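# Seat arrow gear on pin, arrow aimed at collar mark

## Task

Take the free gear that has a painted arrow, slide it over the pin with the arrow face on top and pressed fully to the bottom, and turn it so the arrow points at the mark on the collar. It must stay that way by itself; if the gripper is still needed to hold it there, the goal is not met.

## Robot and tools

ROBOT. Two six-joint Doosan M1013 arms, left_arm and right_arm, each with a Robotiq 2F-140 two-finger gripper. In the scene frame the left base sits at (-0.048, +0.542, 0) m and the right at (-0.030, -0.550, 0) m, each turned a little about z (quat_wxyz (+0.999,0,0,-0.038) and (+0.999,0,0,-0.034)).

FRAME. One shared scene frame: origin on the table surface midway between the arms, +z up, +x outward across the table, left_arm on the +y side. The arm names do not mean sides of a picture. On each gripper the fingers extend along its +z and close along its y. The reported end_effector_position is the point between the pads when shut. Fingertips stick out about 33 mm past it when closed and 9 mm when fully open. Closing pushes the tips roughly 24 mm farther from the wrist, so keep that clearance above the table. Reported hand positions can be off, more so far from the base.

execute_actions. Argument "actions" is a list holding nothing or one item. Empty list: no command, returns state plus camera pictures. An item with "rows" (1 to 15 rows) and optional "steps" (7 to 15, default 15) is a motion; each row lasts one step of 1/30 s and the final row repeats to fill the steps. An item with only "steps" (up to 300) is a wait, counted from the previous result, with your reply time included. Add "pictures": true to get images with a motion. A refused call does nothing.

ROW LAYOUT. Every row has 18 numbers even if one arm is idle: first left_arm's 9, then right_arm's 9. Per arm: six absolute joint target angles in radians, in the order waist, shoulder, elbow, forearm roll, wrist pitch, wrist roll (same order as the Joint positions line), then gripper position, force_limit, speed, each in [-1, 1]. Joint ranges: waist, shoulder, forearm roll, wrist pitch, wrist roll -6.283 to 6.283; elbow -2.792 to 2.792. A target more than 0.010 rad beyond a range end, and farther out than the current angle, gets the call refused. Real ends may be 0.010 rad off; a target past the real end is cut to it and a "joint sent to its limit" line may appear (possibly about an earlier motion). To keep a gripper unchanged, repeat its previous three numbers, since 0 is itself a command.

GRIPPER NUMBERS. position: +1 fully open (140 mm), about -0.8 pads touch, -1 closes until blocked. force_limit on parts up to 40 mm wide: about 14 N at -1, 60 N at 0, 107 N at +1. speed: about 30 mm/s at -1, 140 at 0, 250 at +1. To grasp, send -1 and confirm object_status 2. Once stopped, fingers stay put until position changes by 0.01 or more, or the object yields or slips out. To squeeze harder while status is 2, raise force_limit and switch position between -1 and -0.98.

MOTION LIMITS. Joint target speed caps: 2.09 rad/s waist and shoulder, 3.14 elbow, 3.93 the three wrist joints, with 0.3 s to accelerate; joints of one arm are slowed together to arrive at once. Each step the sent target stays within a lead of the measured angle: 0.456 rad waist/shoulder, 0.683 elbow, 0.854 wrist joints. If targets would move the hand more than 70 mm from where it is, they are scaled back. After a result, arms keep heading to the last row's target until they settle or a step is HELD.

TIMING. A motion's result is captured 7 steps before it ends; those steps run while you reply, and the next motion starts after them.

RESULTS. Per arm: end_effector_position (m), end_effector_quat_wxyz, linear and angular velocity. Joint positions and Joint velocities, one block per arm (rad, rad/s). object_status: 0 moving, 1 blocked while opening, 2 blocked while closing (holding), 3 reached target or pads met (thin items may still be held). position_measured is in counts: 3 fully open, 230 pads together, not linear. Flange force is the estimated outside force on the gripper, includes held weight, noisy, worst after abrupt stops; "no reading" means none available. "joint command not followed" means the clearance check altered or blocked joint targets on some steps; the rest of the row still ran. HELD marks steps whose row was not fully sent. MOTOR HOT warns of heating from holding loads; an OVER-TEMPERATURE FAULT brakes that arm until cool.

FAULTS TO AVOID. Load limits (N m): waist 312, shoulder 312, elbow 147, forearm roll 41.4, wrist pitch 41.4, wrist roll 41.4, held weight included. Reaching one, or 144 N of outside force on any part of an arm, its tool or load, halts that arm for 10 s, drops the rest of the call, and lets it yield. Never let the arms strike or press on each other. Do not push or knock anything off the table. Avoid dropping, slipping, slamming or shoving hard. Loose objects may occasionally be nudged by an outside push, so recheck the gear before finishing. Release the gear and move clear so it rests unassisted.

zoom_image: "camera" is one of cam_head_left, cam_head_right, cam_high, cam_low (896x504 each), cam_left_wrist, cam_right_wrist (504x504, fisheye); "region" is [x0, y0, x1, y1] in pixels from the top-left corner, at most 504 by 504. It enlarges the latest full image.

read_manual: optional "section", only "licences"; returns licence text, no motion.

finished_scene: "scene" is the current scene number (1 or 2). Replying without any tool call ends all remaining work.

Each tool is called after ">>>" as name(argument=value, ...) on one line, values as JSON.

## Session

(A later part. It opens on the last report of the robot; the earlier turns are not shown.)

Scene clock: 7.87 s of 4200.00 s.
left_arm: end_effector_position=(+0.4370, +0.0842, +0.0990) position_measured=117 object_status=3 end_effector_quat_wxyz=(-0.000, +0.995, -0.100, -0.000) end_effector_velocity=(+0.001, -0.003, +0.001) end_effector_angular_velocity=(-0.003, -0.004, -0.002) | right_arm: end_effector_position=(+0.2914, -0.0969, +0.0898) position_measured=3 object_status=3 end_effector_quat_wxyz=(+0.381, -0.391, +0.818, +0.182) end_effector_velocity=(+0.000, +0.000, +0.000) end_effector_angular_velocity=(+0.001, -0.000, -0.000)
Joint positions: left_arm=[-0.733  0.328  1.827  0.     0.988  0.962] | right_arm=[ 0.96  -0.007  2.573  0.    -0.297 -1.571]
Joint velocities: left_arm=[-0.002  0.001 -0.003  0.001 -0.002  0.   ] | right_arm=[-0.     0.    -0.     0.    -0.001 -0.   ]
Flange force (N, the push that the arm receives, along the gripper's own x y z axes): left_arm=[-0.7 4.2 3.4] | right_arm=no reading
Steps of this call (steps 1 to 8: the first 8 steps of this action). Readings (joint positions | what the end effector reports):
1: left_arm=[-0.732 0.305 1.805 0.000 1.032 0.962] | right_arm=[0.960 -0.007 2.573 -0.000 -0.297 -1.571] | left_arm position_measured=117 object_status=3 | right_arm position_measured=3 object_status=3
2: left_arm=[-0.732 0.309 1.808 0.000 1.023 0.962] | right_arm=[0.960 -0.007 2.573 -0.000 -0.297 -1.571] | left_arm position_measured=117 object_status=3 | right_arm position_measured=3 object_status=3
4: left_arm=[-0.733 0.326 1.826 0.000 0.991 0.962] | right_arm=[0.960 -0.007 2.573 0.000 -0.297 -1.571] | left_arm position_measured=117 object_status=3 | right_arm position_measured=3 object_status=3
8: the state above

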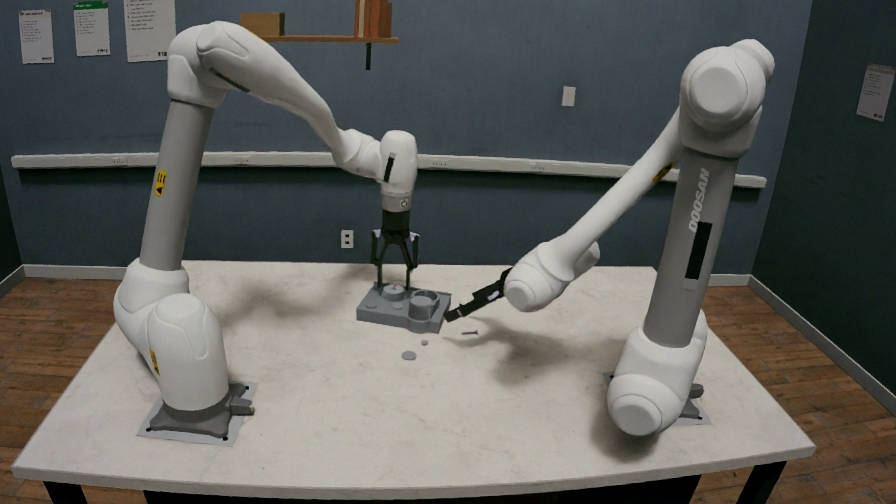

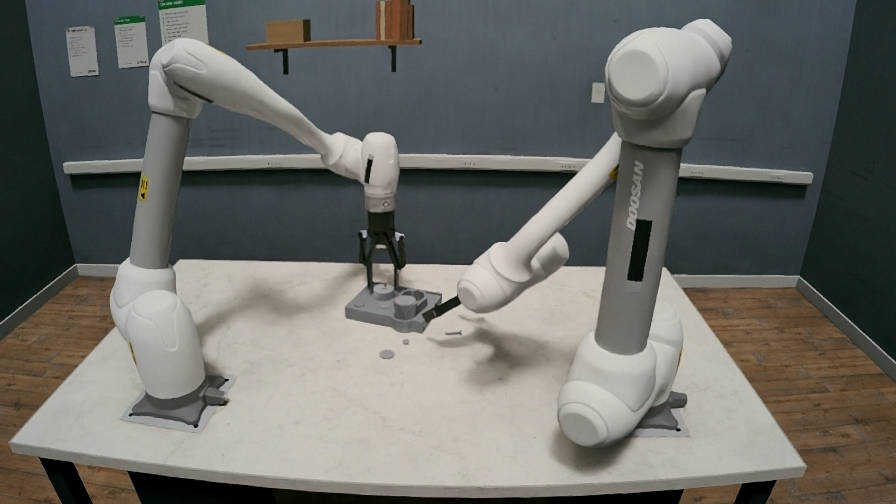

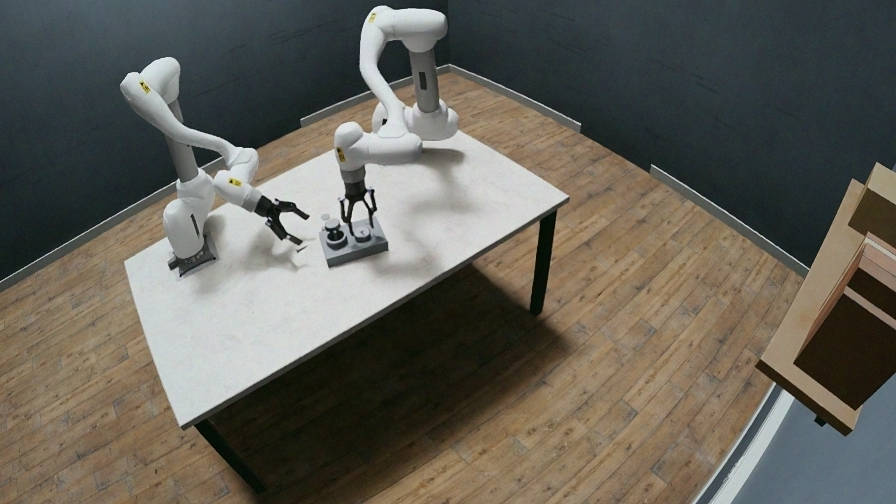

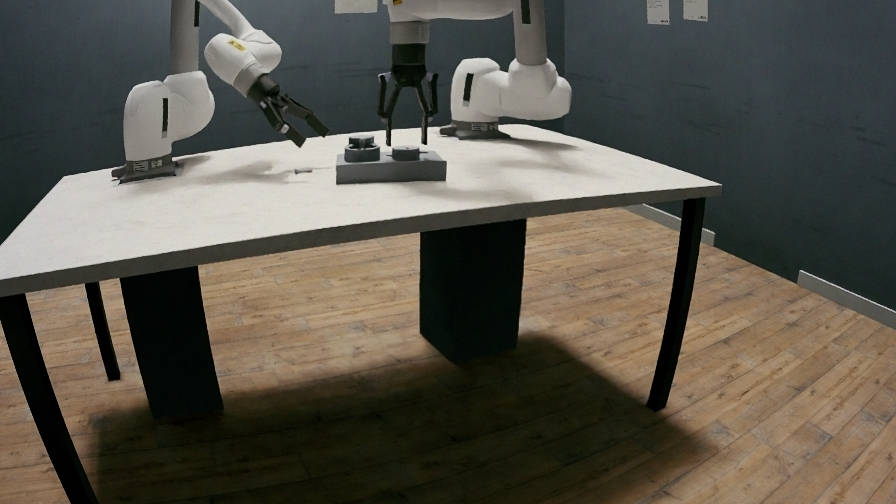

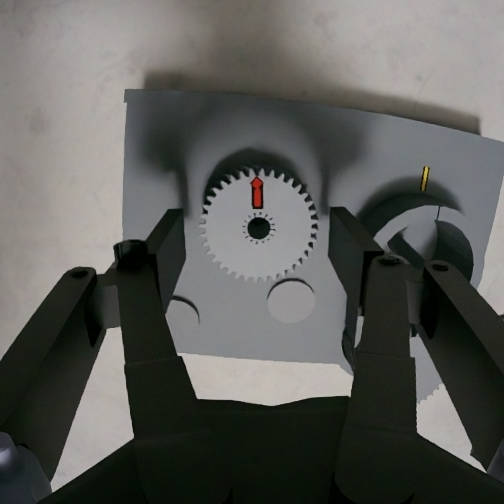

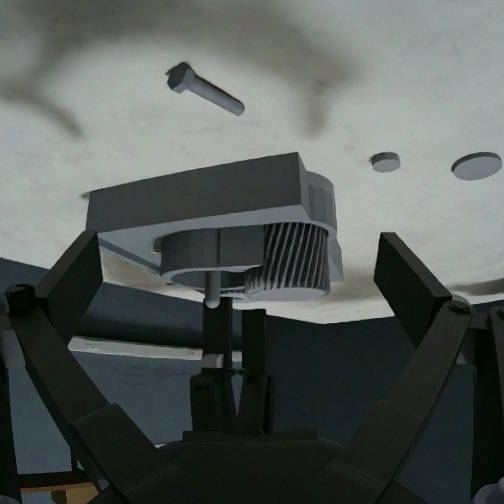

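>>> execute_actions(actions=[{"rows":[[-0.7334,0.3419,1.8363,0,0.9634,0.922,0.1,0,0,0.96,-0.007,2.573,0,-0.297,-1.571,1,0,0]],"steps":9}])

>>> execute_actions(actions=[{"rows":[[-0.7334,0.3419,1.8363,0,0.9634,0.922,-1,-0.7,-0.7,0.96,-0.007,2.573,0,-0.297,-1.571,1,0,0]]}])

>>> execute_actions(actions=[{"steps":10}], pictures=true)

>>> zoom_image(camera="cam_left_wrist", region=[180, 150, 340, 310])

Scene clock: 8.27 s of 4200.00 s.
left_arm: end_effector_position=(+0.4377, +0.0834, +0.0967) position_measured=117 object_status=3 end_effector_quat_wxyz=(+0.001, +0.995, -0.096, +0.001) end_effector_velocity=(+0.013, -0.020, -0.140) end_effector_angular_velocity=(-0.021, -0.021, +0.445) | right_arm: end_effector_position=(+0.2914, -0.0969, +0.0898) position_measured=3 object_status=3 end_effector_quat_wxyz=(+0.381, -0.391, +0.818, +0.182) end_effector_velocity=(+0.000, -0.001, -0.001) end_effector_angular_velocity=(-0.001, +0.001, -0.001)
Joint positions: left_arm=[-0.733  0.33   1.828  0.     0.982  0.953] | right_arm=[ 0.96  -0.007  2.573 -0.    -0.297 -1.571]
Joint velocities: left_arm=[-0.007  0.148  0.09   0.001 -0.267 -0.452] | right_arm=[-0.001  0.     0.001 -0.     0.     0.   ]
Flange force (N, the push that the arm receives, along the gripper's own x y z axes): left_arm=[-3.5 6.9 -0.8] | right_arm=no reading
Steps of this call (steps 1 to 7: the last 7 steps of your previous action; steps 8 to 10: the robot went on to your last target; steps 11 to 12: the first 2 steps of this action). Readings (joint positions | what the end effector reports):
11: left_arm=[-0.733 0.328 1.827 0.000 0.987 0.962] | right_arm=[0.960 -0.007 2.573 -0.000 -0.297 -1.571] | left_arm position_measured=117 object_status=3 | right_arm position_measured=3 object_status=3
12: the state above

Scene clock: 8.77 s of 4200.00 s.
left_arm: end_effector_position=(+0.4373, +0.0831, +0.0851) position_measured=137 object_status=0 end_effector_quat_wxyz=(+0.000, +0.997, -0.080, +0.000) end_effector_velocity=(-0.001, -0.001, -0.001) end_effector_angular_velocity=(-0.000, +0.002, -0.001) | right_arm: end_effector_position=(+0.2914, -0.0969, +0.0898) position_measured=3 object_status=3 end_effector_quat_wxyz=(+0.381, -0.391, +0.818, +0.182) end_effector_velocity=(+0.000, +0.001, +0.001) end_effector_angular_velocity=(+0.001, -0.001, +0.001)
Joint positions: left_arm=[-0.733  0.342  1.836  0.     0.963  0.922] | right_arm=[ 0.96  -0.007  2.573 -0.    -0.297 -1.571]
Joint velocities: left_arm=[-0.002  0.001  0.    -0.001  0.    -0.   ] | right_arm=[ 0.     0.    -0.001 -0.001 -0.    -0.   ]
Flange force (N, the push that the arm receives, along the gripper's own x y z axes): left_arm=[-5.7 4.1 -7.1] | right_arm=no reading
Steps of this call (steps 1 to 7: the last 7 steps of your previous action; steps 8 to 15: the first 8 steps of this action). Readings (joint positions | what the end effector reports):
8: left_arm=[-0.733 0.342 1.836 0.000 0.963 0.922] | right_arm=[0.960 -0.007 2.573 0.000 -0.297 -1.571] | left_arm position_measured=117 object_status=0 | right_arm position_measured=3 object_status=3
9: left_arm=[-0.733 0.342 1.836 0.000 0.963 0.922] | right_arm=[0.960 -0.007 2.573 -0.000 -0.297 -1.571] | left_arm position_measured=118 object_status=0 | right_arm position_measured=3 object_status=3
11: left_arm=[-0.733 0.342 1.836 0.000 0.963 0.922] | right_arm=[0.960 -0.007 2.573 -0.000 -0.297 -1.571] | left_arm position_measured=125 object_status=0 | right_arm position_measured=3 object_status=3
15: the state above

Scene clock: 9.10 s of 4200.00 s.
left_arm: end_effector_position=(+0.4373, +0.0831, +0.0851) position_measured=137 object_status=2 end_effector_quat_wxyz=(+0.000, +0.997, -0.080, +0.000) end_effector_velocity=(-0.001, +0.000, +0.000) end_effector_angular_velocity=(+0.000, -0.001, -0.002) | right_arm: end_effector_position=(+0.2914, -0.0969, +0.0898) position_measured=3 object_status=3 end_effector_quat_wxyz=(+0.381, -0.391, +0.818, +0.182) end_effector_velocity=(+0.001, -0.000, +0.000) end_effector_angular_velocity=(+0.002, -0.001, -0.002)
Joint positions: left_arm=[-0.733  0.342  1.836  0.     0.963  0.922] | right_arm=[ 0.96  -0.007  2.573  0.    -0.297 -1.571]
Joint velocities: left_arm=[-0.001 -0.001  0.001  0.001 -0.001  0.   ] | right_arm=[-0.002  0.    -0.     0.    -0.002  0.   ]
Flange force (N, the push that the arm receives, along the gripper's own x y z axes): left_arm=[-5.5 3.6 -7.0] | right_arm=no reading
Kept back: nothing.
Steps of this call (steps 1 to 7: the last 7 steps of your previous action; steps 8 to 10: the robot went on to your last target). Readings (joint positions | what the end effector reports):
1: left_arm=[-0.733 0.342 1.836 0.000 0.963 0.922] | right_arm=[0.960 -0.007 2.573 0.000 -0.297 -1.571] | left_arm position_measured=137 object_status=0 | right_arm position_measured=3 object_status=3
2: left_arm=[-0.733 0.342 1.836 0.000 0.963 0.922] | right_arm=[0.960 -0.007 2.573 -0.000 -0.297 -1.571] | left_arm position_measured=137 object_status=0 | right_arm position_measured=3 object_status=3
4: left_arm=[-0.733 0.342 1.836 0.000 0.963 0.922] | right_arm=[0.960 -0.007 2.573 0.000 -0.297 -1.571] | left_arm position_measured=137 object_status=0 | right_arm position_measured=3 object_status=3
8: left_arm=[-0.733 0.342 1.836 0.000 0.963 0.922] | right_arm=[0.960 -0.007 2.573 0.000 -0.297 -1.571] | left_arm position_measured=137 object_status=2 | right_arm position_measured=3 object_status=3
10: the state above

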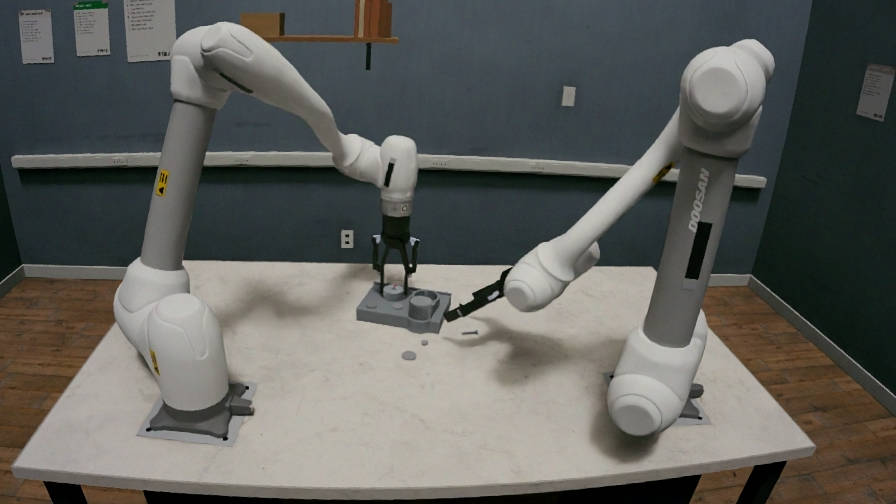

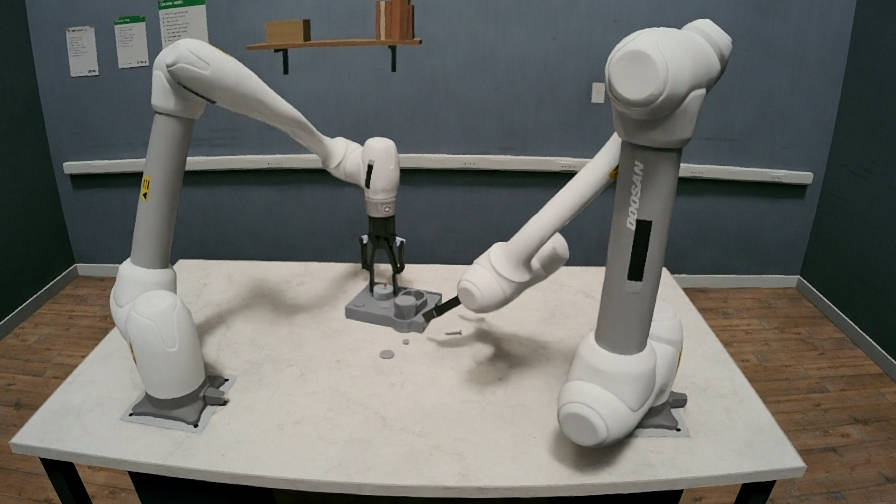

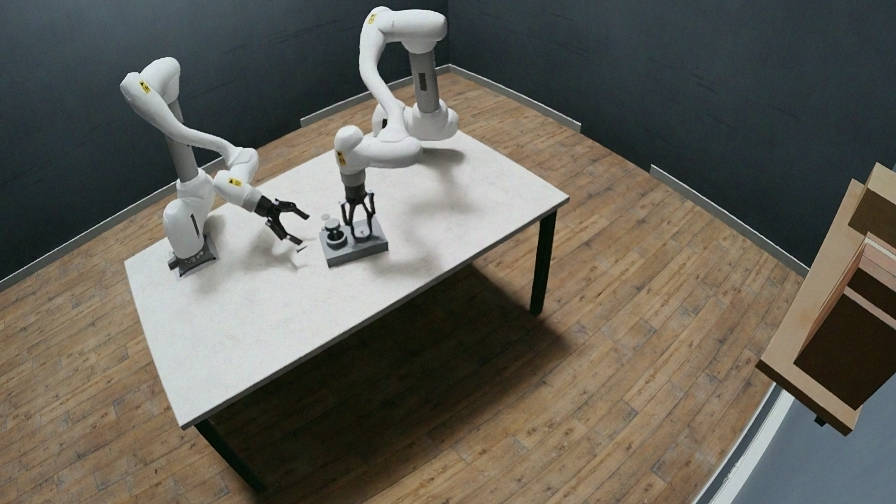

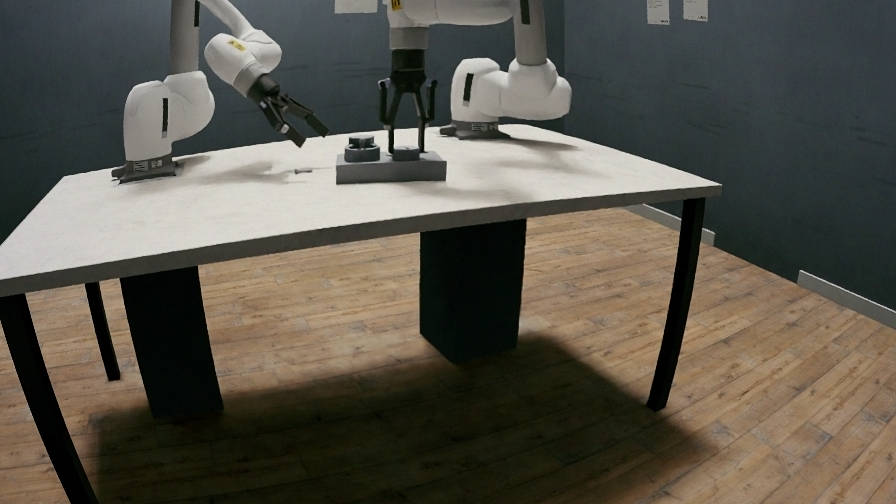

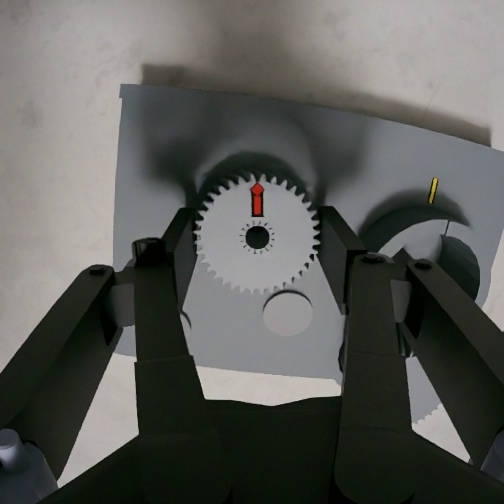

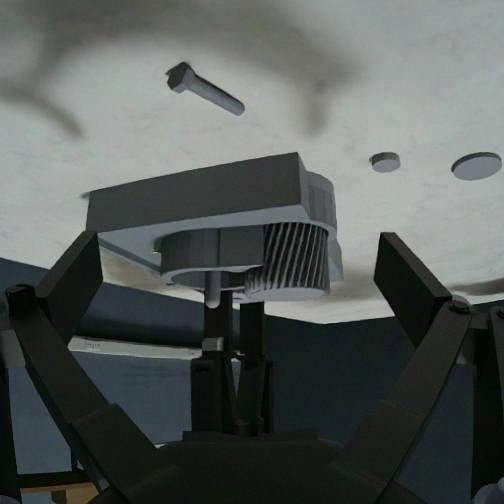

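Region (180, 150, 340, 310) of cam_left_wrist's 504x504 image, scaled by 3.150, with more detail than that image has.

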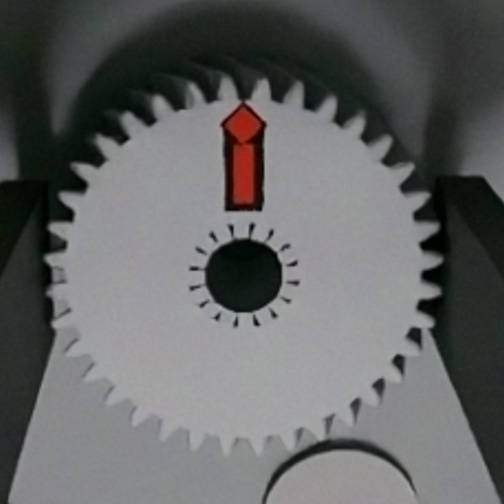

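>>> execute_actions(actions=[{"rows":[[-0.7334,0.3374,1.8321,0,0.9721,0.922,-1,-0.7,-0.7,0.96,-0.007,2.573,0,-0.297,-1.571,1,0,0],[-0.7334,0.3329,1.8278,0,0.9809,0.922,-1,-0.7,-0.7,0.96,-0.007,2.573,0,-0.297,-1.571,1,0,0],[-0.7334,0.3284,1.8236,0,0.9896,0.922,-1,-0.7,-0.7,0.96,-0.007,2.573,0,-0.297,-1.571,1,0,0],[-0.7334,0.2844,1.7769,0,1.0803,1.3,-1,-0.7,-0.7,0.96,-0.007,2.573,0,-0.297,-1.571,1,0,0]]}])

>>> execute_actions(actions=[{"steps":9}])

>>> execute_actions(actions=[{"rows":[[-0.8686,0.336,1.7091,0,1.0965,1.6,-1,-0.7,-0.7,0.96,-0.007,2.573,0,-0.297,-1.571,1,0,0]]}])

>>> execute_actions(actions=[{"steps":12}], pictures=true)

>>> zoom_image(camera="cam_right_wrist", region=[150, 250, 280, 370])

Scene clock: 10.07 s of 4200.00 s.
left_arm: end_effector_position=(+0.4379, +0.0824, +0.1293) position_measured=137 object_status=2 end_effector_quat_wxyz=(+0.000, +0.990, -0.138, +0.000) end_effector_velocity=(+0.001, -0.002, +0.247) end_effector_angular_velocity=(-0.010, -0.009, -1.689) | right_arm: end_effector_position=(+0.2914, -0.0969, +0.0898) position_measured=3 object_status=3 end_effector_quat_wxyz=(+0.381, -0.391, +0.818, +0.182) end_effector_velocity=(+0.001, -0.000, +0.000) end_effector_angular_velocity=(+0.000, +0.000, -0.001)
Joint positions: left_arm=[-0.733  0.303  1.797 -0.     1.041  1.038] | right_arm=[ 0.96  -0.007  2.573 -0.    -0.297 -1.571]
Joint velocities: left_arm=[ 0.    -0.21  -0.223 -0.002  0.419  1.69 ] | right_arm=[-0.001  0.    -0.001 -0.     0.     0.   ]
Flange force (N, the push that the arm receives, along the gripper's own x y z axes): left_arm=[-1.5 4.4 6.4] | right_arm=no reading
Steps of this call (steps 1 to 15: the robot went on to your last target; steps 16 to 21: nothing new was sent; steps 22 to 29: the first 8 steps of this action). Readings (joint positions | what the end effector reports):
22: left_arm=[-0.733 0.342 1.836 0.000 0.964 0.922] | right_arm=[0.960 -0.007 2.573 0.000 -0.297 -1.571] | left_arm position_measured=137 object_status=2 | right_arm position_measured=3 object_status=3
23: left_arm=[-0.733 0.340 1.834 -0.000 0.968 0.922] | right_arm=[0.960 -0.007 2.573 -0.000 -0.297 -1.571] | left_arm position_measured=137 object_status=2 | right_arm position_measured=3 object_status=3
25: left_arm=[-0.733 0.331 1.826 -0.000 0.984 0.922] | right_arm=[0.960 -0.007 2.573 0.000 -0.297 -1.571] | left_arm position_measured=137 object_status=2 | right_arm position_measured=3 object_status=3
29: the state above

Scene clock: 10.37 s of 4200.00 s.
left_arm: end_effector_position=(+0.4374, +0.0830, +0.1516) position_measured=137 object_status=2 end_effector_quat_wxyz=(-0.000, +0.964, -0.266, -0.000) end_effector_velocity=(-0.001, +0.000, +0.000) end_effector_angular_velocity=(-0.001, +0.001, -0.002) | right_arm: end_effector_position=(+0.2914, -0.0969, +0.0898) position_measured=3 object_status=3 end_effector_quat_wxyz=(+0.381, -0.391, +0.818, +0.182) end_effector_velocity=(+0.000, +0.001, +0.001) end_effector_angular_velocity=(+0.002, -0.001, +0.000)
Joint positions: left_arm=[-0.733  0.284  1.777 -0.     1.08   1.3  ] | right_arm=[ 0.96  -0.007  2.573 -0.    -0.297 -1.571]
Joint velocities: left_arm=[-0.    -0.002  0.002 -0.001 -0.     0.003] | right_arm=[ 0.    -0.    -0.001 -0.    -0.001 -0.   ]
Flange force (N, the push that the arm receives, along the gripper's own x y z axes): left_arm=[0.8 6.6 8.3] | right_arm=no reading
Kept back: nothing.
Steps of this call (steps 1 to 7: the last 7 steps of your previous action; steps 8 to 9: the robot went on to your last target). Readings (joint positions | what the end effector reports):
1: left_arm=[-0.733 0.297 1.790 -0.000 1.054 1.103] | right_arm=[0.960 -0.007 2.573 -0.000 -0.297 -1.571] | left_arm position_measured=137 object_status=2 | right_arm position_measured=3 object_status=3
2: left_arm=[-0.733 0.292 1.785 -0.000 1.064 1.169] | right_arm=[0.960 -0.007 2.573 -0.000 -0.297 -1.571] | left_arm position_measured=137 object_status=2 | right_arm position_measured=3 object_status=3
4: left_arm=[-0.733 0.286 1.779 -0.000 1.077 1.262] | right_arm=[0.960 -0.007 2.573 -0.000 -0.297 -1.571] | left_arm position_measured=137 object_status=2 | right_arm position_measured=3 object_status=3
8: left_arm=[-0.733 0.284 1.777 -0.000 1.080 1.300] | right_arm=[0.960 -0.007 2.573 -0.000 -0.297 -1.571] | left_arm position_measured=137 object_status=2 | right_arm position_measured=3 object_status=3
9: the state above

Scene clock: 10.63 s of 4200.00 s.
left_arm: end_effector_position=(+0.3985, +0.0053, +0.1502) position_measured=137 object_status=2 end_effector_quat_wxyz=(+0.000, +0.897, -0.442, -0.000) end_effector_velocity=(-0.173, -0.289, -0.008) end_effector_angular_velocity=(+0.001, +0.001, -1.412) | right_arm: end_effector_position=(+0.2914, -0.0969, +0.0898) position_measured=3 object_status=3 end_effector_quat_wxyz=(+0.381, -0.391, +0.818, +0.182) end_effector_velocity=(+0.000, -0.000, +0.000) end_effector_angular_velocity=(+0.000, -0.000, -0.001)
Joint positions: left_arm=[-0.851  0.329  1.718 -0.     1.094  1.559] | right_arm=[ 0.96  -0.007  2.573 -0.    -0.297 -1.571]
Joint velocities: left_arm=[-0.447  0.169 -0.22  -0.     0.053  0.965] | right_arm=[-0.001 -0.    -0.     0.     0.    -0.   ]
Flange force (N, the push that the arm receives, along the gripper's own x y z axes): left_arm=[4.3 7.2 8.9] | right_arm=no reading
Steps of this call (steps 1 to 8: the first 8 steps of this action). Readings (joint positions | what the end effector reports):
1: left_arm=[-0.734 0.285 1.777 -0.000 1.080 1.300] | right_arm=[0.960 -0.007 2.573 -0.000 -0.297 -1.571] | left_arm position_measured=137 object_status=2 | right_arm position_measured=3 object_status=3
2: left_arm=[-0.737 0.286 1.775 -0.000 1.081 1.309] | right_arm=[0.960 -0.007 2.573 -0.000 -0.297 -1.571] | left_arm position_measured=137 object_status=2 | right_arm position_measured=3 object_status=3
4: left_arm=[-0.763 0.296 1.762 -0.000 1.084 1.369] | right_arm=[0.960 -0.007 2.573 -0.000 -0.297 -1.571] | left_arm position_measured=137 object_status=2 | right_arm position_measured=3 object_status=3
8: the state above

Scene clock: 11.03 s of 4200.00 s.
left_arm: end_effector_position=(+0.3913, -0.0063, +0.1500) position_measured=137 object_status=2 end_effector_quat_wxyz=(+0.000, +0.884, -0.468, +0.000) end_effector_velocity=(+0.001, -0.000, +0.001) end_effector_angular_velocity=(-0.003, -0.000, +0.003) | right_arm: end_effector_position=(+0.2914, -0.0969, +0.0898) position_measured=3 object_status=3 end_effector_quat_wxyz=(+0.381, -0.391, +0.818, +0.182) end_effector_velocity=(+0.000, -0.000, -0.000) end_effector_angular_velocity=(-0.000, +0.001, -0.002)
Joint positions: left_arm=[-0.869  0.336  1.709 -0.     1.097  1.6  ] | right_arm=[ 0.96  -0.007  2.573 -0.    -0.297 -1.571]
Joint velocities: left_arm=[ 0.002 -0.001 -0.001 -0.001 -0.001 -0.001] | right_arm=[-0.001 -0.    -0.     0.001  0.001 -0.   ]
Flange force (N, the push that the arm receives, along the gripper's own x y z axes): left_arm=[3.0 4.6 7.9] | right_arm=no reading
Kept back: nothing.
Steps of this call (steps 1 to 7: the last 7 steps of your previous action; steps 8 to 12: the robot went on to your last target). Readings (joint positions | what the end effector reports):
1: left_arm=[-0.863 0.334 1.712 -0.000 1.096 1.585] | right_arm=[0.960 -0.007 2.573 -0.000 -0.297 -1.571] | left_arm position_measured=137 object_status=2 | right_arm position_measured=3 object_status=3
2: left_arm=[-0.868 0.336 1.710 -0.000 1.096 1.597] | right_arm=[0.960 -0.007 2.573 -0.000 -0.297 -1.571] | left_arm position_measured=137 object_status=2 | right_arm position_measured=3 object_status=3
4: left_arm=[-0.869 0.336 1.709 -0.000 1.097 1.600] | right_arm=[0.960 -0.007 2.573 -0.000 -0.297 -1.571] | left_arm position_measured=137 object_status=2 | right_arm position_measured=3 object_status=3
8: left_arm=[-0.869 0.336 1.709 -0.000 1.097 1.600] | right_arm=[0.960 -0.007 2.573 -0.000 -0.297 -1.571] | left_arm position_measured=137 object_status=2 | right_arm position_measured=3 object_status=3
12: the state above

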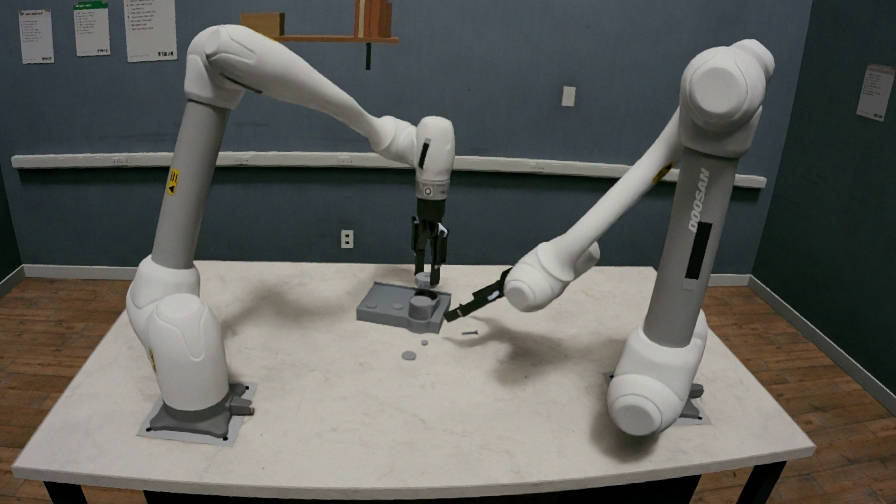

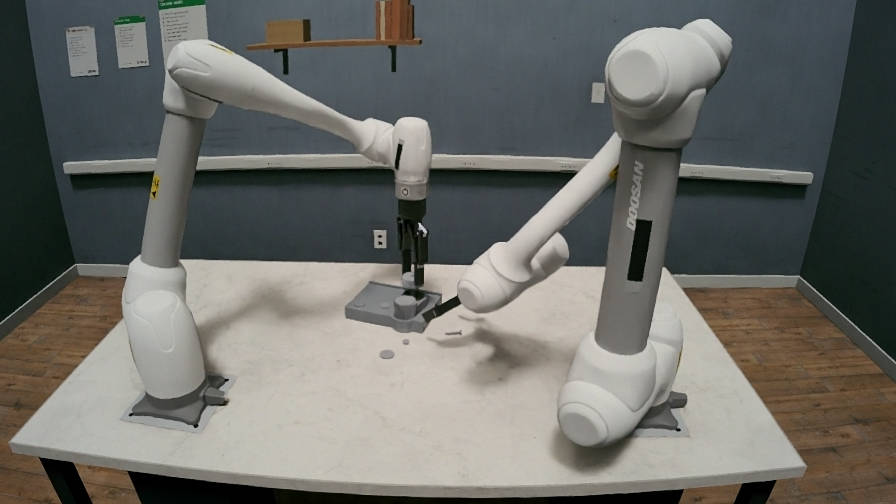

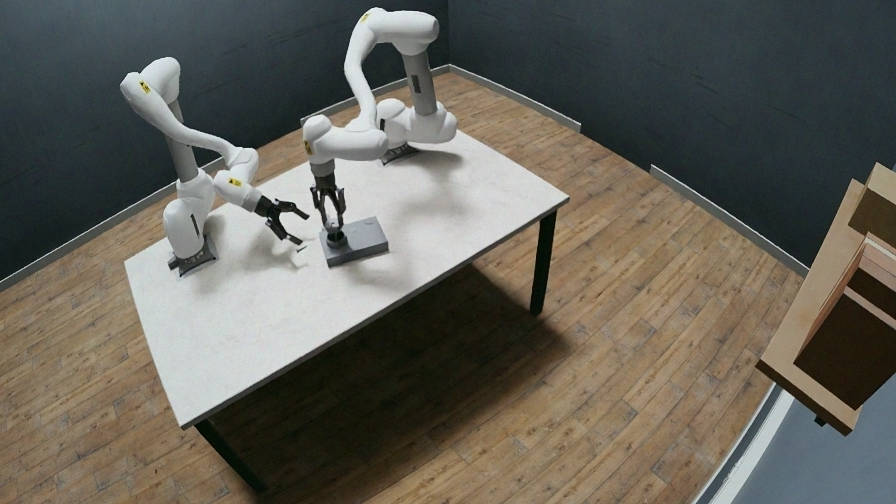

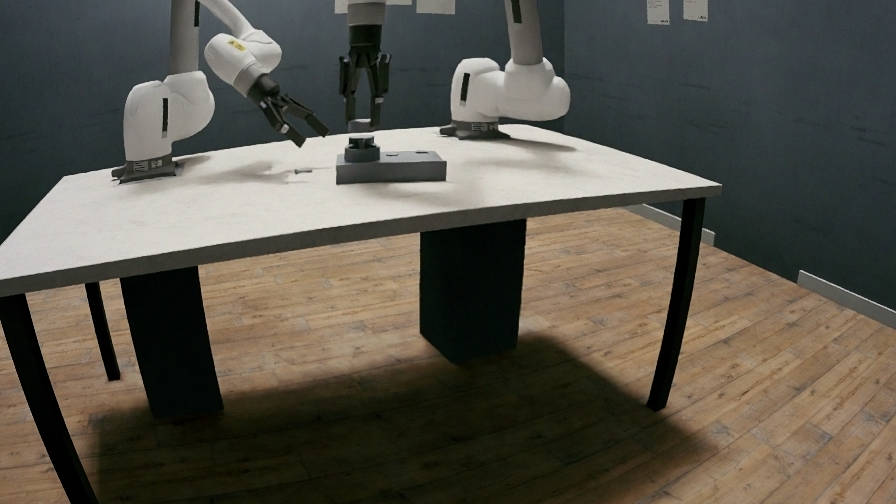

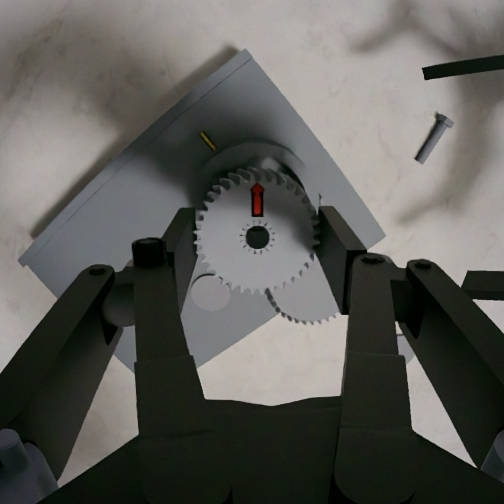

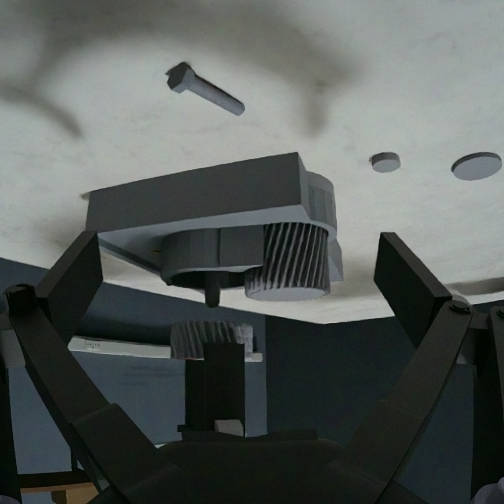

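Region (150, 250, 280, 370) of cam_right_wrist's 504x504 image, scaled by 3.877, with more detail than that image has; it fills the top 465 rows of this view, and the rest is white.

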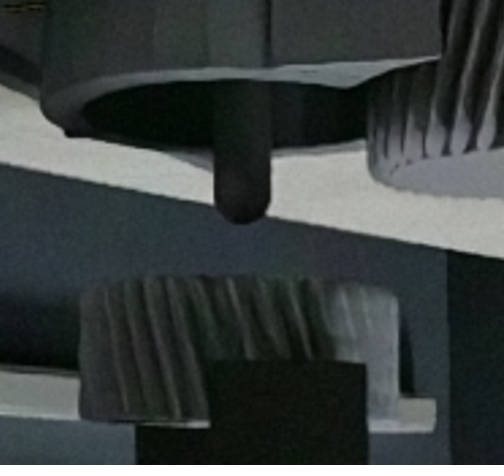

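Aligned. Down to .135, then .133.

>>> execute_actions(actions=[{"rows":[[-0.8686,0.34,1.714,0,1.0876,1.6,-1,-0.7,-0.7,0.96,-0.007,2.573,0,-0.297,-1.571,1,0,0],[-0.8686,0.3436,1.7186,0,1.0794,1.6,-1,-0.7,-0.7,0.96,-0.007,2.573,0,-0.297,-1.571,1,0,0],[-0.8686,0.3475,1.7232,0,1.0709,1.6,-1,-0.7,-0.7,0.96,-0.007,2.573,0,-0.297,-1.571,1,0,0]]}])

>>> execute_actions(actions=[{"rows":[[-0.8686,0.3487,1.7246,0,1.0683,1.6,-1,-0.7,-0.7,0.96,-0.007,2.573,0,-0.297,-1.571,1,0,0]]}])

Scene clock: 11.53 s of 4200.00 s.
left_arm: end_effector_position=(+0.3915, -0.0062, +0.1349) position_measured=137 object_status=2 end_effector_quat_wxyz=(-0.000, +0.884, -0.468, -0.000) end_effector_velocity=(+0.001, -0.000, +0.001) end_effector_angular_velocity=(-0.002, -0.001, +0.001) | right_arm: end_effector_position=(+0.2914, -0.0969, +0.0898) position_measured=3 object_status=3 end_effector_quat_wxyz=(+0.381, -0.391, +0.818, +0.182) end_effector_velocity=(-0.000, +0.000, -0.000) end_effector_angular_velocity=(-0.001, +0.001, +0.001)
Joint positions: left_arm=[-0.869  0.348  1.723  0.     1.071  1.6  ] | right_arm=[ 0.96  -0.007  2.573 -0.    -0.297 -1.571]
Joint velocities: left_arm=[ 0.001 -0.001 -0.001 -0.001 -0.     0.   ] | right_arm=[ 0.001 -0.    -0.001  0.     0.002 -0.   ]
Flange force (N, the push that the arm receives, along the gripper's own x y z axes): left_arm=[2.5 5.0 7.1] | right_arm=no reading
Steps of this call (steps 1 to 7: the robot went on to your last target; steps 8 to 15: the first 8 steps of this action). Readings (joint positions | what the end effector reports):
8: left_arm=[-0.869 0.336 1.709 0.000 1.096 1.600] | right_arm=[0.960 -0.007 2.573 -0.000 -0.297 -1.571] | left_arm position_measured=137 object_status=2 | right_arm position_measured=3 object_status=3
9: left_arm=[-0.869 0.338 1.711 0.000 1.092 1.600] | right_arm=[0.960 -0.007 2.573 -0.000 -0.297 -1.571] | left_arm position_measured=137 object_status=2 | right_arm position_measured=3 object_status=3
11: left_arm=[-0.869 0.345 1.720 0.000 1.076 1.600] | right_arm=[0.960 -0.007 2.573 -0.000 -0.297 -1.571] | left_arm position_measured=137 object_status=2 | right_arm position_measured=3 object_status=3
15: the state above

Scene clock: 12.03 s of 4200.00 s.
left_arm: end_effector_position=(+0.3915, -0.0063, +0.1335) position_measured=137 object_status=2 end_effector_quat_wxyz=(+0.000, +0.884, -0.468, +0.000) end_effector_velocity=(+0.000, -0.001, +0.000) end_effector_angular_velocity=(-0.000, -0.001, -0.001) | right_arm: end_effector_position=(+0.2914, -0.0969, +0.0898) position_measured=3 object_status=3 end_effector_quat_wxyz=(+0.381, -0.391, +0.818, +0.182) end_effector_velocity=(+0.000, +0.001, +0.001) end_effector_angular_velocity=(+0.001, -0.001, +0.001)
Joint positions: left_arm=[-0.869  0.349  1.725  0.     1.068  1.6  ] | right_arm=[ 0.96  -0.007  2.573 -0.    -0.297 -1.571]
Joint velocities: left_arm=[-0.     0.    -0.001  0.001 -0.    -0.   ] | right_arm=[ 0.001 -0.    -0.001 -0.    -0.     0.   ]
Flange force (N, the push that the arm receives, along the gripper's own x y z axes): left_arm=[3.5 5.6 8.8] | right_arm=no reading
Steps of this call (steps 1 to 7: the last 7 steps of your previous action; steps 8 to 15: the first 8 steps of this action). Readings (joint positions | what the end effector reports):
8: left_arm=[-0.869 0.348 1.723 0.000 1.071 1.600] | right_arm=[0.960 -0.007 2.573 -0.000 -0.297 -1.571] | left_arm position_measured=137 object_status=2 | right_arm position_measured=3 object_status=3
9: left_arm=[-0.869 0.348 1.724 0.000 1.069 1.600] | right_arm=[0.960 -0.007 2.573 -0.000 -0.297 -1.571] | left_arm position_measured=137 object_status=2 | right_arm position_measured=3 object_status=3
11: left_arm=[-0.869 0.349 1.724 0.000 1.068 1.600] | right_arm=[0.960 -0.007 2.573 -0.000 -0.297 -1.571] | left_arm position_measured=137 object_status=2 | right_arm position_measured=3 object_status=3
15: the state above

>>> execute_actions(actions=[{"rows":[[-0.8686,0.3502,1.7265,0,1.0649,1.584,-1,-0.7,-0.7,0.96,-0.007,2.573,0,-0.297,-1.571,1,0,0]]}])

Scene clock: 12.53 s of 4200.00 s.
left_arm: end_effector_position=(+0.3913, -0.0062, +0.1313) position_measured=137 object_status=2 end_effector_quat_wxyz=(-0.000, +0.887, -0.461, -0.000) end_effector_velocity=(+0.001, -0.000, +0.001) end_effector_angular_velocity=(-0.000, -0.002, -0.000) | right_arm: end_effector_position=(+0.2914, -0.0969, +0.0898) position_measured=3 object_status=3 end_effector_quat_wxyz=(+0.381, -0.391, +0.818, +0.182) end_effector_velocity=(+0.000, -0.001, -0.000) end_effector_angular_velocity=(-0.000, +0.001, -0.002)
Joint positions: left_arm=[-0.869  0.35   1.727 -0.     1.065  1.584] | right_arm=[ 0.96  -0.007  2.573 -0.    -0.297 -1.571]
Joint velocities: left_arm=[-0.    -0.    -0.001  0.002 -0.    -0.001] | right_arm=[-0.001  0.     0.001  0.    -0.     0.   ]
Flange force (N, the push that the arm receives, along the gripper's own x y z axes): left_arm=[-0.8 4.8 6.0] | right_arm=no reading
Steps of this call (steps 1 to 7: the last 7 steps of your previous action; steps 8 to 15: the first 8 steps of this action). Readings (joint positions | what the end effector reports):
8: left_arm=[-0.869 0.349 1.725 0.000 1.068 1.600] | right_arm=[0.960 -0.007 2.573 -0.000 -0.297 -1.571] | left_arm position_measured=137 object_status=2 | right_arm position_measured=3 object_status=3
9: left_arm=[-0.869 0.349 1.725 0.000 1.067 1.593] | right_arm=[0.960 -0.007 2.573 -0.000 -0.297 -1.571] | left_arm position_measured=137 object_status=2 | right_arm position_measured=3 object_status=3
11: left_arm=[-0.869 0.350 1.727 -0.000 1.065 1.585] | right_arm=[0.960 -0.007 2.573 -0.000 -0.297 -1.571] | left_arm position_measured=137 object_status=2 | right_arm position_measured=3 object_status=3
15: the state above

Move in 0.3 mm radially, down 2 mm.

>>> execute_actions(actions=[{"rows":[[-0.8686,0.3514,1.7289,0,1.0613,1.565,-1,-0.7,-0.7,0.96,-0.007,2.573,0,-0.297,-1.571,1,0,0]]}])

Scene clock: 13.17 s of 4200.00 s.
left_arm: end_effector_position=(+0.3913, -0.0061, +0.1295) position_measured=137 object_status=2 end_effector_quat_wxyz=(+0.000, +0.892, -0.452, +0.000) end_effector_velocity=(-0.001, +0.001, -0.002) end_effector_angular_velocity=(+0.003, +0.004, +0.001) | right_arm: end_effector_position=(+0.2914, -0.0969, +0.0898) position_measured=3 object_status=3 end_effector_quat_wxyz=(+0.381, -0.391, +0.818, +0.182) end_effector_velocity=(+0.000, +0.000, +0.001) end_effector_angular_velocity=(+0.001, -0.001, -0.000)
Joint positions: left_arm=[-0.869  0.351  1.729 -0.     1.061  1.565] | right_arm=[ 0.96  -0.007  2.573 -0.    -0.297 -1.571]
Joint velocities: left_arm=[-0.     0.002  0.002 -0.001  0.001 -0.001] | right_arm=[ 0.     0.    -0.001  0.    -0.001  0.   ]
Flange force (N, the push that the arm receives, along the gripper's own x y z axes): left_arm=[1.1 6.7 9.0] | right_arm=no reading
Steps of this call (steps 1 to 7: the last 7 steps of your previous action; steps 8 to 11: the robot went on to your last target; steps 12 to 19: the first 8 steps of this action). Readings (joint positions | what the end effector reports):
12: left_arm=[-0.869 0.350 1.727 -0.000 1.065 1.584] | right_arm=[0.960 -0.007 2.573 -0.000 -0.297 -1.571] | left_arm position_measured=137 object_status=2 | right_arm position_measured=3 object_status=3
13: left_arm=[-0.869 0.350 1.727 -0.000 1.063 1.576] | right_arm=[0.960 -0.007 2.573 -0.000 -0.297 -1.571] | left_arm position_measured=137 object_status=2 | right_arm position_measured=3 object_status=3
15: left_arm=[-0.869 0.351 1.729 -0.000 1.061 1.566] | right_arm=[0.960 -0.007 2.573 -0.000 -0.297 -1.571] | left_arm position_measured=137 object_status=2 | right_arm position_measured=3 object_status=3
19: the state above

>>> execute_actions(actions=[{"rows":[[-0.8686,0.3525,1.7304,0,1.0587,1.551,-1,-0.7,-0.7,0.96,-0.007,2.573,0,-0.297,-1.571,1,0,0]]}])

Scene clock: 13.67 s of 4200.00 s.
left_arm: end_effector_position=(+0.3912, -0.0059, +0.1279) position_measured=137 object_status=2 end_effector_quat_wxyz=(-0.000, +0.895, -0.446, -0.000) end_effector_velocity=(-0.000, +0.000, -0.001) end_effector_angular_velocity=(+0.001, +0.001, +0.001) | right_arm: end_effector_position=(+0.2914, -0.0969, +0.0898) position_measured=3 object_status=3 end_effector_quat_wxyz=(+0.381, -0.391, +0.818, +0.182) end_effector_velocity=(-0.001, -0.000, -0.001) end_effector_angular_velocity=(-0.002, +0.002, +0.001)
Joint positions: left_arm=[-0.869  0.353  1.73  -0.     1.059  1.551] | right_arm=[ 0.96  -0.007  2.573 -0.    -0.297 -1.571]
Joint velocities: left_arm=[-0.     0.     0.001 -0.    -0.001 -0.001] | right_arm=[ 0.001  0.     0.001  0.     0.002 -0.   ]
Flange force (N, the push that the arm receives, along the gripper's own x y z axes): left_arm=[2.6 6.3 8.5] | right_arm=no reading
Steps of this call (steps 1 to 7: the last 7 steps of your previous action; steps 8 to 15: the first 8 steps of this action). Readings (joint positions | what the end effector reports):
8: left_arm=[-0.869 0.351 1.729 -0.000 1.061 1.565] | right_arm=[0.960 -0.007 2.573 -0.000 -0.297 -1.571] | left_arm position_measured=137 object_status=2 | right_arm position_measured=3 object_status=3
9: left_arm=[-0.869 0.352 1.730 -0.000 1.060 1.558] | right_arm=[0.960 -0.007 2.573 -0.000 -0.297 -1.571] | left_arm position_measured=137 object_status=2 | right_arm position_measured=3 object_status=3
11: left_arm=[-0.869 0.353 1.730 -0.000 1.059 1.551] | right_arm=[0.960 -0.007 2.573 -0.000 -0.297 -1.571] | left_arm position_measured=137 object_status=2 | right_arm position_measured=3 object_status=3
15: the state above

>>> execute_actions(actions=[{"rows":[[-0.8686,0.3537,1.7317,0,1.0562,1.537,-1,-0.7,-0.7,0.96,-0.007,2.573,0,-0.297,-1.571,1,0,0]]}])

Scene clock: 22.83 s of 4200.00 s.
left_arm: end_effector_position=(+0.3913, -0.0061, +0.1266) position_measured=137 object_status=2 end_effector_quat_wxyz=(+0.000, +0.898, -0.440, +0.000) end_effector_velocity=(-0.002, +0.001, -0.003) end_effector_angular_velocity=(+0.005, +0.003, -0.001) | right_arm: end_effector_position=(+0.2914, -0.0969, +0.0898) position_measured=3 object_status=3 end_effector_quat_wxyz=(+0.381, -0.391, +0.818, +0.182) end_effector_velocity=(-0.000, +0.000, +0.000) end_effector_angular_velocity=(+0.001, -0.001, +0.000)
Joint positions: left_arm=[-0.869  0.354  1.732  0.     1.056  1.537] | right_arm=[ 0.96  -0.007  2.573 -0.    -0.297 -1.571]
Joint velocities: left_arm=[-0.001  0.003  0.003  0.     0.    -0.001] | right_arm=[ 0.001  0.     0.     0.001 -0.002 -0.   ]
Flange force (N, the push that the arm receives, along the gripper's own x y z axes): left_arm=[8.7 7.5 -8.1] | right_arm=no reading
Steps of this call (steps 1 to 7: the last 7 steps of your previous action; steps 8 to 15: the robot went on to your last target; steps 16 to 90: nothing new was sent; then 5.90 s passed at rest; steps 91 to 98: the first 8 steps of this action). Readings (joint positions | what the end effector reports):
91: left_arm=[-0.869 0.352 1.730 0.000 1.059 1.551] | right_arm=[0.960 -0.007 2.573 -0.000 -0.297 -1.571] | left_arm position_measured=137 object_status=2 | right_arm position_measured=3 object_status=3
92: left_arm=[-0.869 0.353 1.730 0.000 1.058 1.544] | right_arm=[0.960 -0.007 2.573 -0.000 -0.297 -1.571] | left_arm position_measured=137 object_status=2 | right_arm position_measured=3 object_status=3
94: left_arm=[-0.869 0.354 1.731 0.000 1.056 1.537] | right_arm=[0.960 -0.007 2.573 -0.000 -0.297 -1.571] | left_arm position_measured=137 object_status=2 | right_arm position_measured=3 object_status=3
98: the state above

Mirror of before: rotate further along the helix direction (q6 lower).

>>> execute_actions(actions=[{"rows":[[-0.8686,0.3537,1.7317,0,1.0562,1.515,-1,-0.7,-0.7,0.96,-0.007,2.573,0,-0.297,-1.571,1,0,0],[-0.8686,0.3537,1.7317,0,1.0562,1.515,-1,-0.7,-0.7,0.96,-0.007,2.573,0,-0.297,-1.571,1,0,0],[-0.8686,0.3545,1.7326,0,1.0545,1.506,-1,-0.7,-0.7,0.96,-0.007,2.573,0,-0.297,-1.571,1,0,0]]}])

Scene clock: 23.33 s of 4200.00 s.
left_arm: end_effector_position=(+0.3912, -0.0060, +0.1255) position_measured=137 object_status=2 end_effector_quat_wxyz=(-0.000, +0.905, -0.426, -0.000) end_effector_velocity=(-0.000, +0.001, -0.001) end_effector_angular_velocity=(+0.002, +0.002, +0.001) | right_arm: end_effector_position=(+0.2914, -0.0969, +0.0898) position_measured=3 object_status=3 end_effector_quat_wxyz=(+0.381, -0.391, +0.818, +0.182) end_effector_velocity=(+0.000, -0.000, +0.000) end_effector_angular_velocity=(+0.000, -0.000, -0.001)
Joint positions: left_arm=[-0.869  0.354  1.733  0.     1.055  1.506] | right_arm=[ 0.96  -0.007  2.573 -0.    -0.297 -1.571]
Joint velocities: left_arm=[ 0.     0.001  0.001 -0.     0.    -0.001] | right_arm=[-0.001 -0.    -0.    -0.    -0.    -0.   ]
Flange force (N, the push that the arm receives, along the gripper's own x y z axes): left_arm=[4.2 5.1 -24.3] | right_arm=no reading
Steps of this call (steps 1 to 7: the last 7 steps of your previous action; steps 8 to 15: the first 8 steps of this action). Readings (joint positions | what the end effector reports):
8: left_arm=[-0.869 0.354 1.732 0.000 1.056 1.537] | right_arm=[0.960 -0.007 2.573 -0.000 -0.297 -1.571] | left_arm position_measured=137 object_status=2 | right_arm position_measured=3 object_status=3
9: left_arm=[-0.869 0.354 1.732 0.000 1.056 1.529] | right_arm=[0.960 -0.007 2.573 -0.000 -0.297 -1.571] | left_arm position_measured=137 object_status=2 | right_arm position_measured=3 object_status=3
11: left_arm=[-0.869 0.354 1.732 0.000 1.056 1.511] | right_arm=[0.960 -0.007 2.573 -0.000 -0.297 -1.571] | left_arm position_measured=137 object_status=2 | right_arm position_measured=3 object_status=3
15: the state above


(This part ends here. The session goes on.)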